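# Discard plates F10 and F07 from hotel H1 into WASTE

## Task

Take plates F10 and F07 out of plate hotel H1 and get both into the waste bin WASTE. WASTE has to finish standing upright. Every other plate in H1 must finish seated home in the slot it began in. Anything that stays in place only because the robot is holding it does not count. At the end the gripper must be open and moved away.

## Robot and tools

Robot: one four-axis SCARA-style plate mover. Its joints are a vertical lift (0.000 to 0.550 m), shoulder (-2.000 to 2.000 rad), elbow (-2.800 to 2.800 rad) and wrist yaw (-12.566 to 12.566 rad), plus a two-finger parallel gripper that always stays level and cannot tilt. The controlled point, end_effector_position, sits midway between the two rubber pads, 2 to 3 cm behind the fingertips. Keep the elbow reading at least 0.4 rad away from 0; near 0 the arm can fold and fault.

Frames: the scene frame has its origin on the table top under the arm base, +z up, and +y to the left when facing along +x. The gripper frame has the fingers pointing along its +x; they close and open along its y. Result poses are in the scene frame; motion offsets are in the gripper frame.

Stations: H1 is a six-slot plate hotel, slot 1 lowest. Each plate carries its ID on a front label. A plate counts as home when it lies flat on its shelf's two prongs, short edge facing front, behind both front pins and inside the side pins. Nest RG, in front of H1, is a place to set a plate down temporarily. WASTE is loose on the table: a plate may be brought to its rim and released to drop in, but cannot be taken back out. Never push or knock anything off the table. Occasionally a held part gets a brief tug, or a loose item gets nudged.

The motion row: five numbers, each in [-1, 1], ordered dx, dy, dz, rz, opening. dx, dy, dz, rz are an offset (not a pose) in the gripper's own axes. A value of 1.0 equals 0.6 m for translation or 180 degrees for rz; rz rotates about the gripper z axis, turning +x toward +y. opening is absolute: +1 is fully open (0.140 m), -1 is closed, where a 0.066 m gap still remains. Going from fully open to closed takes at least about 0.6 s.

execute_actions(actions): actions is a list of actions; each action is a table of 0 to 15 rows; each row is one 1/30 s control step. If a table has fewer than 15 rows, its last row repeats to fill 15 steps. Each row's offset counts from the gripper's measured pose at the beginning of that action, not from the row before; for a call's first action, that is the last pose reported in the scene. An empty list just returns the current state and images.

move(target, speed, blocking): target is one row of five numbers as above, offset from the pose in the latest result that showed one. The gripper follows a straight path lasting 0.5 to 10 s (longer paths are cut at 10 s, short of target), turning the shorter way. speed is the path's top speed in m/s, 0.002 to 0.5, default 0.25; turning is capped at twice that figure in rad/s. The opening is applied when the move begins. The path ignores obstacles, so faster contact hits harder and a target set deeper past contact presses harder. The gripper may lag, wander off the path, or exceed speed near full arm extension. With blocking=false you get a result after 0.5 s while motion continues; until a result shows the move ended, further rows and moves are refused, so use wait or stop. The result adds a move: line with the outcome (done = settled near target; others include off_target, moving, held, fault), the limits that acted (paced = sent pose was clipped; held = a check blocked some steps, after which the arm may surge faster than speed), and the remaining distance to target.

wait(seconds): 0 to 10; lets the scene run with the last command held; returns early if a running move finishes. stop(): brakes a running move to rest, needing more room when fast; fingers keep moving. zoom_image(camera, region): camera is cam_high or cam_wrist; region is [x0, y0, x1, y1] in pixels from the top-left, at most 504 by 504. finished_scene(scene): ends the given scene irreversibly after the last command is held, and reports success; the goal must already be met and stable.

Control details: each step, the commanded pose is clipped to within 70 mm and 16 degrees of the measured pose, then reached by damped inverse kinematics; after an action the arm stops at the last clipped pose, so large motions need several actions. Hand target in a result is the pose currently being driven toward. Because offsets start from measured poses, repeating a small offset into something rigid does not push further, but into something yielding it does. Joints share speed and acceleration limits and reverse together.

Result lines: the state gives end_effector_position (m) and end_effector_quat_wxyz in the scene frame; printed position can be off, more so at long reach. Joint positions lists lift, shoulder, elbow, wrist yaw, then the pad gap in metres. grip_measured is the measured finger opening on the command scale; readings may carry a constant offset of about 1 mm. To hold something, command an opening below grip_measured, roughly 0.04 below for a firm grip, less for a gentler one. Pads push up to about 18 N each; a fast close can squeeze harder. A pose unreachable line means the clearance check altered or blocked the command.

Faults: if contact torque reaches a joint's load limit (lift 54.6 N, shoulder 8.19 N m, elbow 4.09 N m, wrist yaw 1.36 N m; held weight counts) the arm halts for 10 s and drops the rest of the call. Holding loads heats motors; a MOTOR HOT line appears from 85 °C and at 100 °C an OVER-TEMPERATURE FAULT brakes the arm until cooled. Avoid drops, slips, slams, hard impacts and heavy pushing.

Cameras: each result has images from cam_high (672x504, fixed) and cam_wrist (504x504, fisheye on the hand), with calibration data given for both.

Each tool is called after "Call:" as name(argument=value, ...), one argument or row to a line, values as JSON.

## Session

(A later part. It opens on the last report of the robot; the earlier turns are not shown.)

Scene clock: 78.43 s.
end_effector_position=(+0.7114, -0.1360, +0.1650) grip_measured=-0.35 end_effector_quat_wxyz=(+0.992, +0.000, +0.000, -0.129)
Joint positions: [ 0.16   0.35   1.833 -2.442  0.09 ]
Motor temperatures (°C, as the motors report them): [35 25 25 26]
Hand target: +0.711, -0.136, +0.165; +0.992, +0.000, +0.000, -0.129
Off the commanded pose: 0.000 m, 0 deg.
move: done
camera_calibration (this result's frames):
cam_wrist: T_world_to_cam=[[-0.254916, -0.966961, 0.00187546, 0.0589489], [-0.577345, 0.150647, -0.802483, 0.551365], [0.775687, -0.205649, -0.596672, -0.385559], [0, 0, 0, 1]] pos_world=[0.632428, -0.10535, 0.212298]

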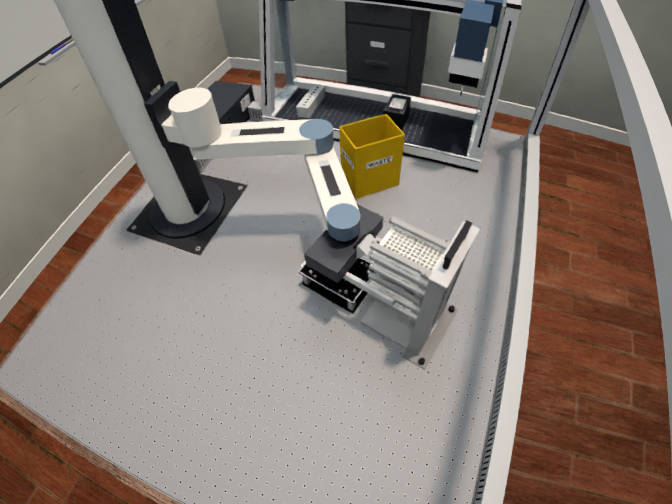

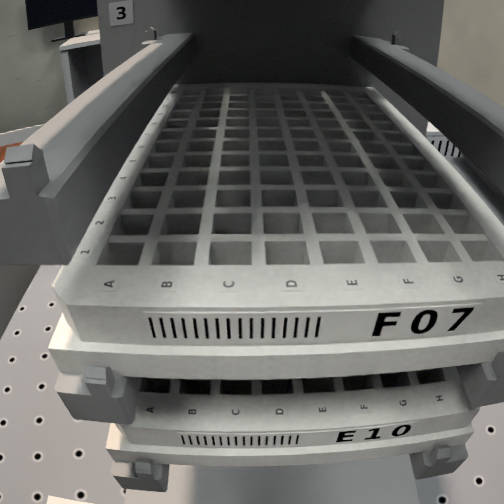

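Call:
move(
  target=[0,0,0,0,-0.55],
)

Call:
move(
  target=[0,0,0.012,0,-0.55],
  speed=0.03,
)

Call:
move(
  target=[-0.267,0,0,0,-0.55],
  speed=0.1,
)

Call:
move(
  target=[0,0,0.11,0,-0.55],
)

Call:
move(
  target=[-0.2375,0.579,-0.012,0.324,-0.55],
)

Call:
move(
  target=[0,0,-0.013,0,-0.55],
)

Scene clock: 93.10 s.
end_effector_position=(+0.7114, -0.1360, +0.1650) grip_measured=-0.48 end_effector_quat_wxyz=(+0.992, +0.000, +0.000, -0.129)
Joint positions: [ 0.16   0.35   1.833 -2.442  0.085]
Motor temperatures (°C, as the motors report them): [35 25 25 26]
Hand target: +0.711, -0.136, +0.165; +0.992, +0.000, +0.000, -0.129
Off the commanded pose: 0.000 m, 0 deg.
move: done
camera_calibration (this result's frames):
cam_wrist: T_world_to_cam=[[-0.254909, -0.966963, 0.00187546, 0.058946], [-0.577346, 0.150642, -0.802483, 0.551366], [0.775689, -0.205643, -0.596672, -0.38556], [0, 0, 0, 1]] pos_world=[0.632429, -0.105348, 0.212298]

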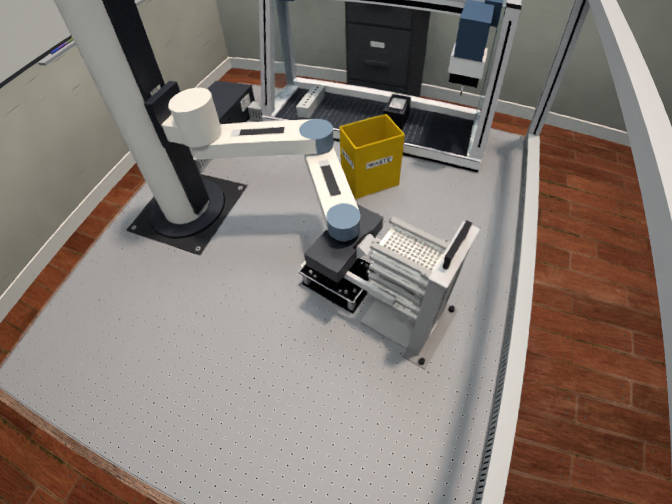

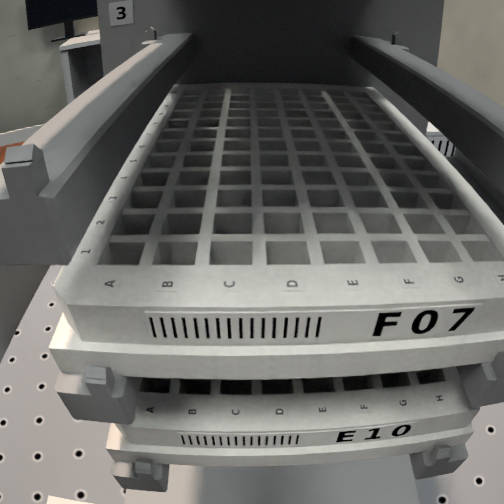

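Scene clock: 93.80 s.
end_effector_position=(+0.7114, -0.1360, +0.1723) grip_measured=-0.48 end_effector_quat_wxyz=(+0.992, +0.000, +0.000, -0.129)
Joint positions: [ 0.167  0.35   1.833 -2.442  0.085]
Motor temperatures (°C, as the motors report them): [35 25 25 26]
Hand target: +0.711, -0.136, +0.172; +0.992, +0.000, +0.000, -0.129
Off the commanded pose: 0.000 m, 0 deg.
move: done
camera_calibration (this result's frames):
cam_wrist: T_world_to_cam=[[-0.254909, -0.966963, 0.00187546, 0.0589324], [-0.577346, 0.150642, -0.802483, 0.55716], [0.775689, -0.205643, -0.596672, -0.381252], [0, 0, 0, 1]] pos_world=[0.632429, -0.105348, 0.219518]

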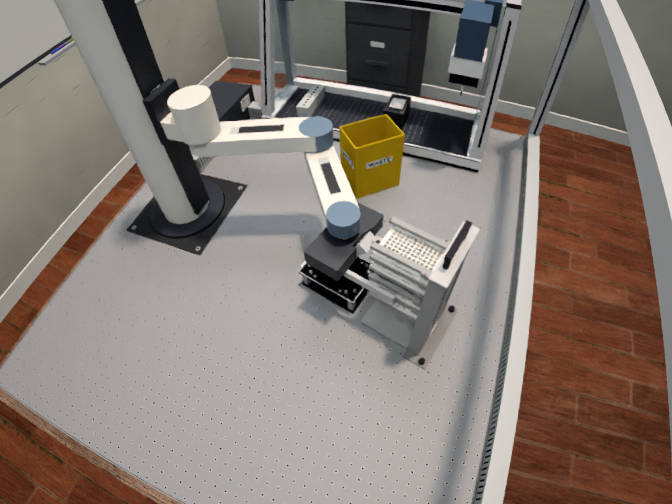

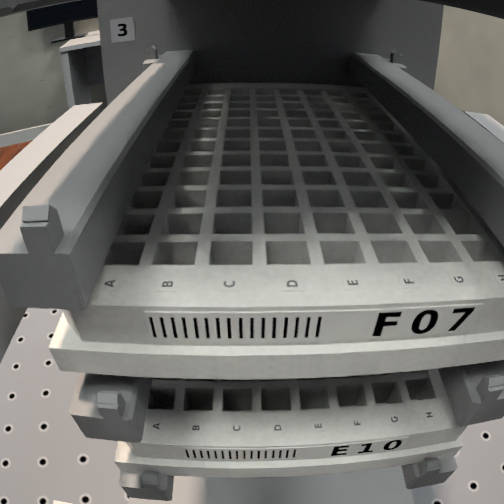

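Scene clock: 95.70 s.
end_effector_position=(+0.5564, -0.0951, +0.1723) grip_measured=-0.48 end_effector_quat_wxyz=(+0.992, +0.000, +0.000, -0.129)
Joint positions: [ 0.167  0.693  1.006 -1.958  0.085]
Motor temperatures (°C, as the motors report them): [35 25 25 26]
Hand target: +0.556, -0.095, +0.172; +0.992, +0.000, +0.000, -0.129
Off the commanded pose: 0.000 m, 0 deg.
move: done
camera_calibration (this result's frames):
cam_wrist: T_world_to_cam=[[-0.255385, -0.966838, 0.00187546, 0.059296], [-0.577272, 0.150927, -0.802483, 0.461502], [0.775587, -0.206025, -0.596672, -0.252613], [0, 0, 0, 1]] pos_world=[0.477479, -0.0643679, 0.219509]

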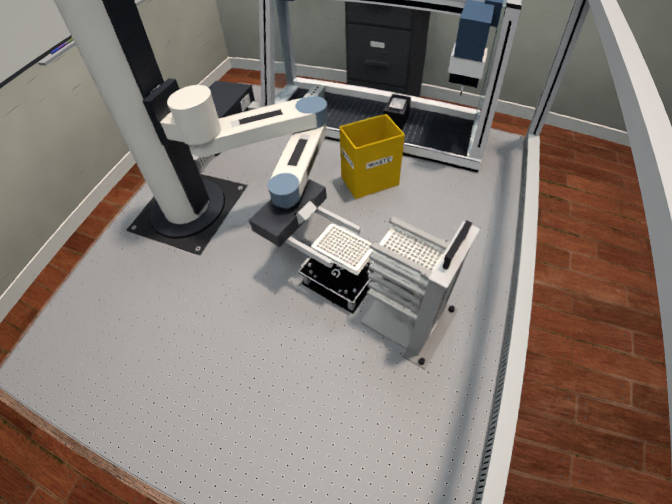

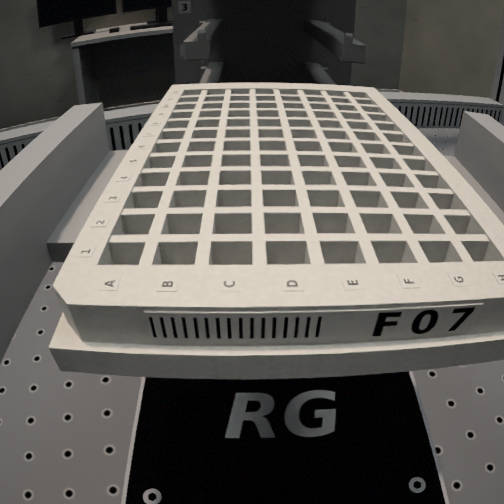

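Scene clock: 96.43 s.
end_effector_position=(+0.5564, -0.0951, +0.2383) grip_measured=-0.48 end_effector_quat_wxyz=(+0.992, +0.000, +0.000, -0.129)
Joint positions: [ 0.233  0.693  1.006 -1.958  0.085]
Motor temperatures (°C, as the motors report them): [35 25 25 26]
Hand target: +0.556, -0.095, +0.238; +0.992, +0.000, +0.000, -0.129
Off the commanded pose: 0.000 m, 0 deg.
move: done
camera_calibration (this result's frames):
cam_wrist: T_world_to_cam=[[-0.255326, -0.966853, 0.00187546, 0.0591526], [-0.577281, 0.150891, -0.802483, 0.514499], [0.7756, -0.205977, -0.596672, -0.213226], [0, 0, 0, 1]] pos_world=[0.477492, -0.0643613, 0.28554]

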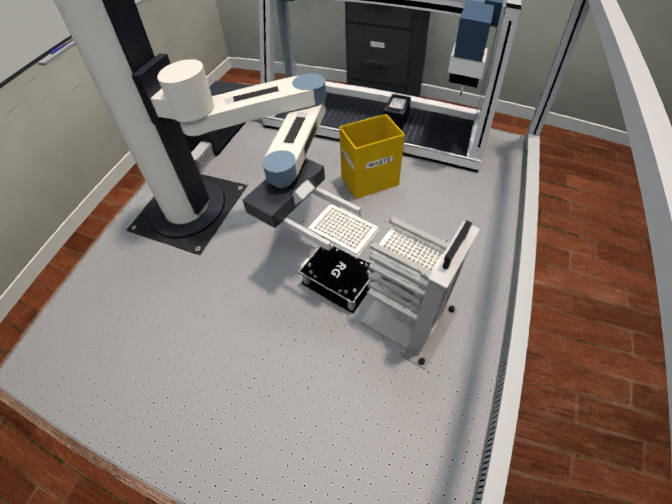

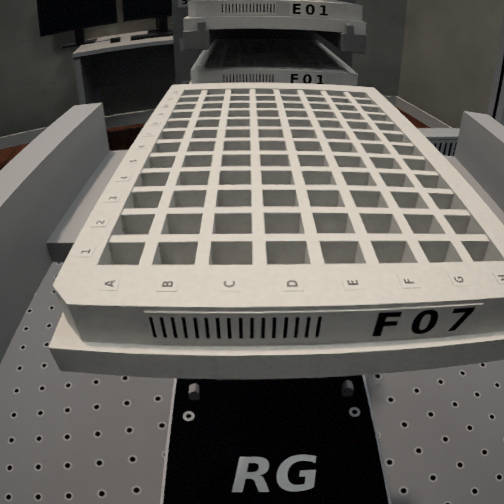

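Scene clock: 98.80 s.
end_effector_position=(+0.5076, +0.2773, +0.2311) grip_measured=-0.48 end_effector_quat_wxyz=(+0.929, +0.000, +0.000, +0.371)
Joint positions: [ 0.226  1.527  1.191 -1.958  0.085]
Motor temperatures (°C, as the motors report them): [35 25 25 26]
Hand target: +0.508, +0.277, +0.231; +0.929, +0.000, +0.000, +0.370
Off the commanded pose: 0.000 m, 0 deg.
move: done
camera_calibration (this result's frames):
cam_wrist: T_world_to_cam=[[0.689241, -0.724529, 0.00187546, -0.139934], [-0.431271, -0.412343, -0.802483, 0.506461], [0.582196, 0.552295, -0.596672, -0.215075], [0, 0, 0, 1]] pos_world=[0.440086, 0.226235, 0.278359]

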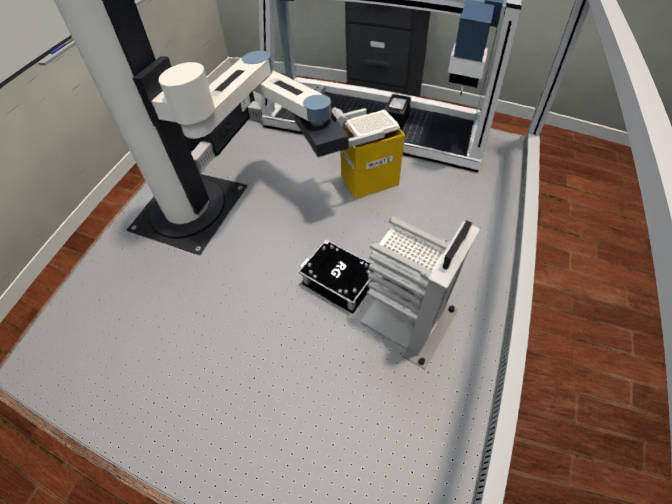

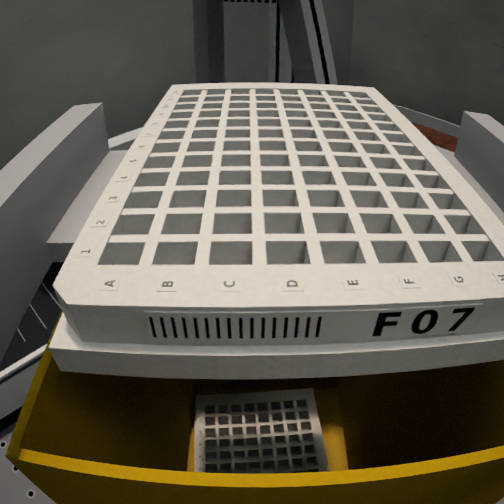

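Scene clock: 99.50 s.
end_effector_position=(+0.5076, +0.2773, +0.2233) grip_measured=-0.48 end_effector_quat_wxyz=(+0.929, +0.000, +0.000, +0.371)
Joint positions: [ 0.218  1.527  1.191 -1.958  0.085]
Motor temperatures (°C, as the motors report them): [35 25 25 26]
Hand target: +0.508, +0.277, +0.223; +0.929, +0.000, +0.000, +0.371
Off the commanded pose: 0.000 m, 0 deg.
move: done
camera_calibration (this result's frames):
cam_wrist: T_world_to_cam=[[0.689257, -0.724514, 0.00187546, -0.139922], [-0.431262, -0.412353, -0.802483, 0.500199], [0.582184, 0.552308, -0.596672, -0.219728], [0, 0, 0, 1]] pos_world=[0.440081, 0.226241, 0.270558]

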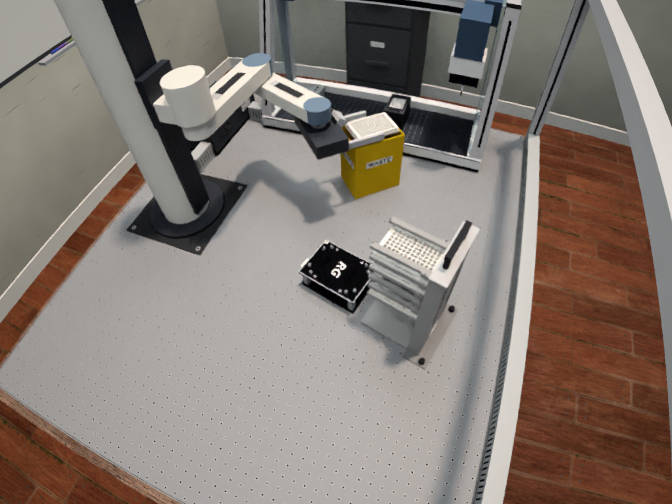

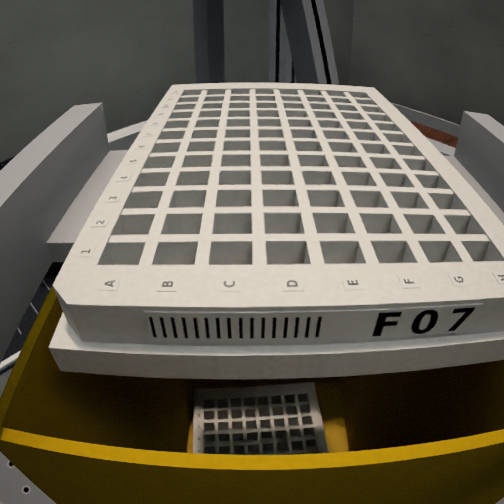

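Call:
move(
  target=[0,0,0,0,0.3],
)

Call:
move(
  target=[-0.1,0,0.1,0,0.3],
)

Scene clock: 108.80 s.
end_effector_position=(+0.5076, +0.2773, +0.2233) grip_measured=+0.30 end_effector_quat_wxyz=(+0.929, +0.000, +0.000, +0.371)
Joint positions: [ 0.218  1.527  1.191 -1.958  0.114]
Motor temperatures (°C, as the motors report them): [35 25 25 26]
Hand target: +0.508, +0.277, +0.223; +0.929, +0.000, +0.000, +0.371
Off the commanded pose: 0.000 m, 0 deg.
move: done
camera_calibration (this result's frames):
cam_wrist: T_world_to_cam=[[0.689255, -0.724516, 0.00187546, -0.13992], [-0.431263, -0.412351, -0.802483, 0.5002], [0.582185, 0.552307, -0.596672, -0.219728], [0, 0, 0, 1]] pos_world=[0.440081, 0.226241, 0.270558]

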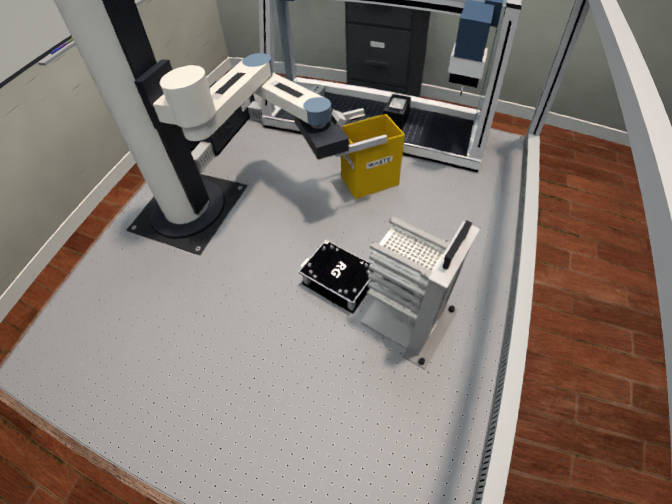

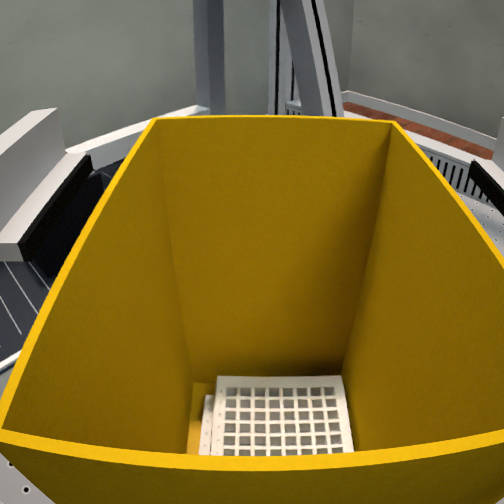

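Scene clock: 109.57 s.
end_effector_position=(+0.4641, +0.2359, +0.2833) grip_measured=+0.30 end_effector_quat_wxyz=(+0.929, +0.000, +0.000, +0.370)
Joint positions: [ 0.278  1.596  0.921 -1.758  0.114]
Motor temperatures (°C, as the motors report them): [35 25 25 26]
Hand target: +0.464, +0.236, +0.283; +0.929, +0.000, +0.000, +0.371
Off the commanded pose: 0.000 m, 0 deg.
move: done
camera_calibration (this result's frames):
cam_wrist: T_world_to_cam=[[0.68884, -0.724911, 0.00187546, -0.139779], [-0.431499, -0.412105, -0.802483, 0.512599], [0.582501, 0.551973, -0.596672, -0.135772], [0, 0, 0, 1]] pos_world=[0.396558, 0.18486, 0.330602]

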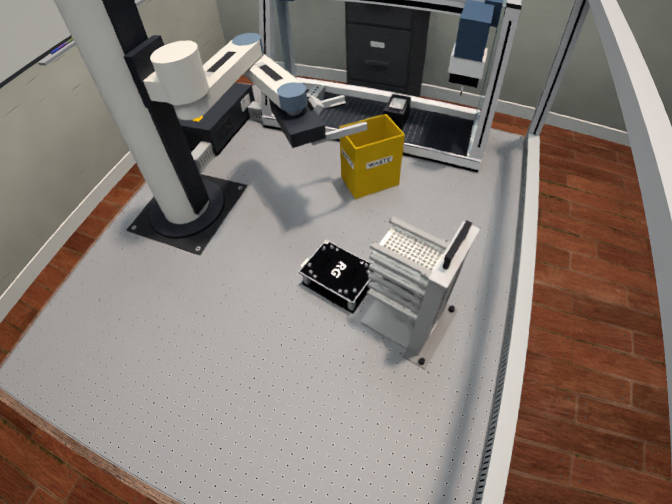

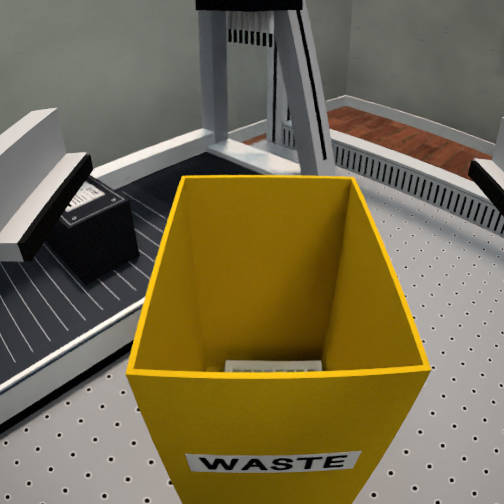

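Call:
finished_scene(
  scene=2,
)

The scene is finished: the task was done.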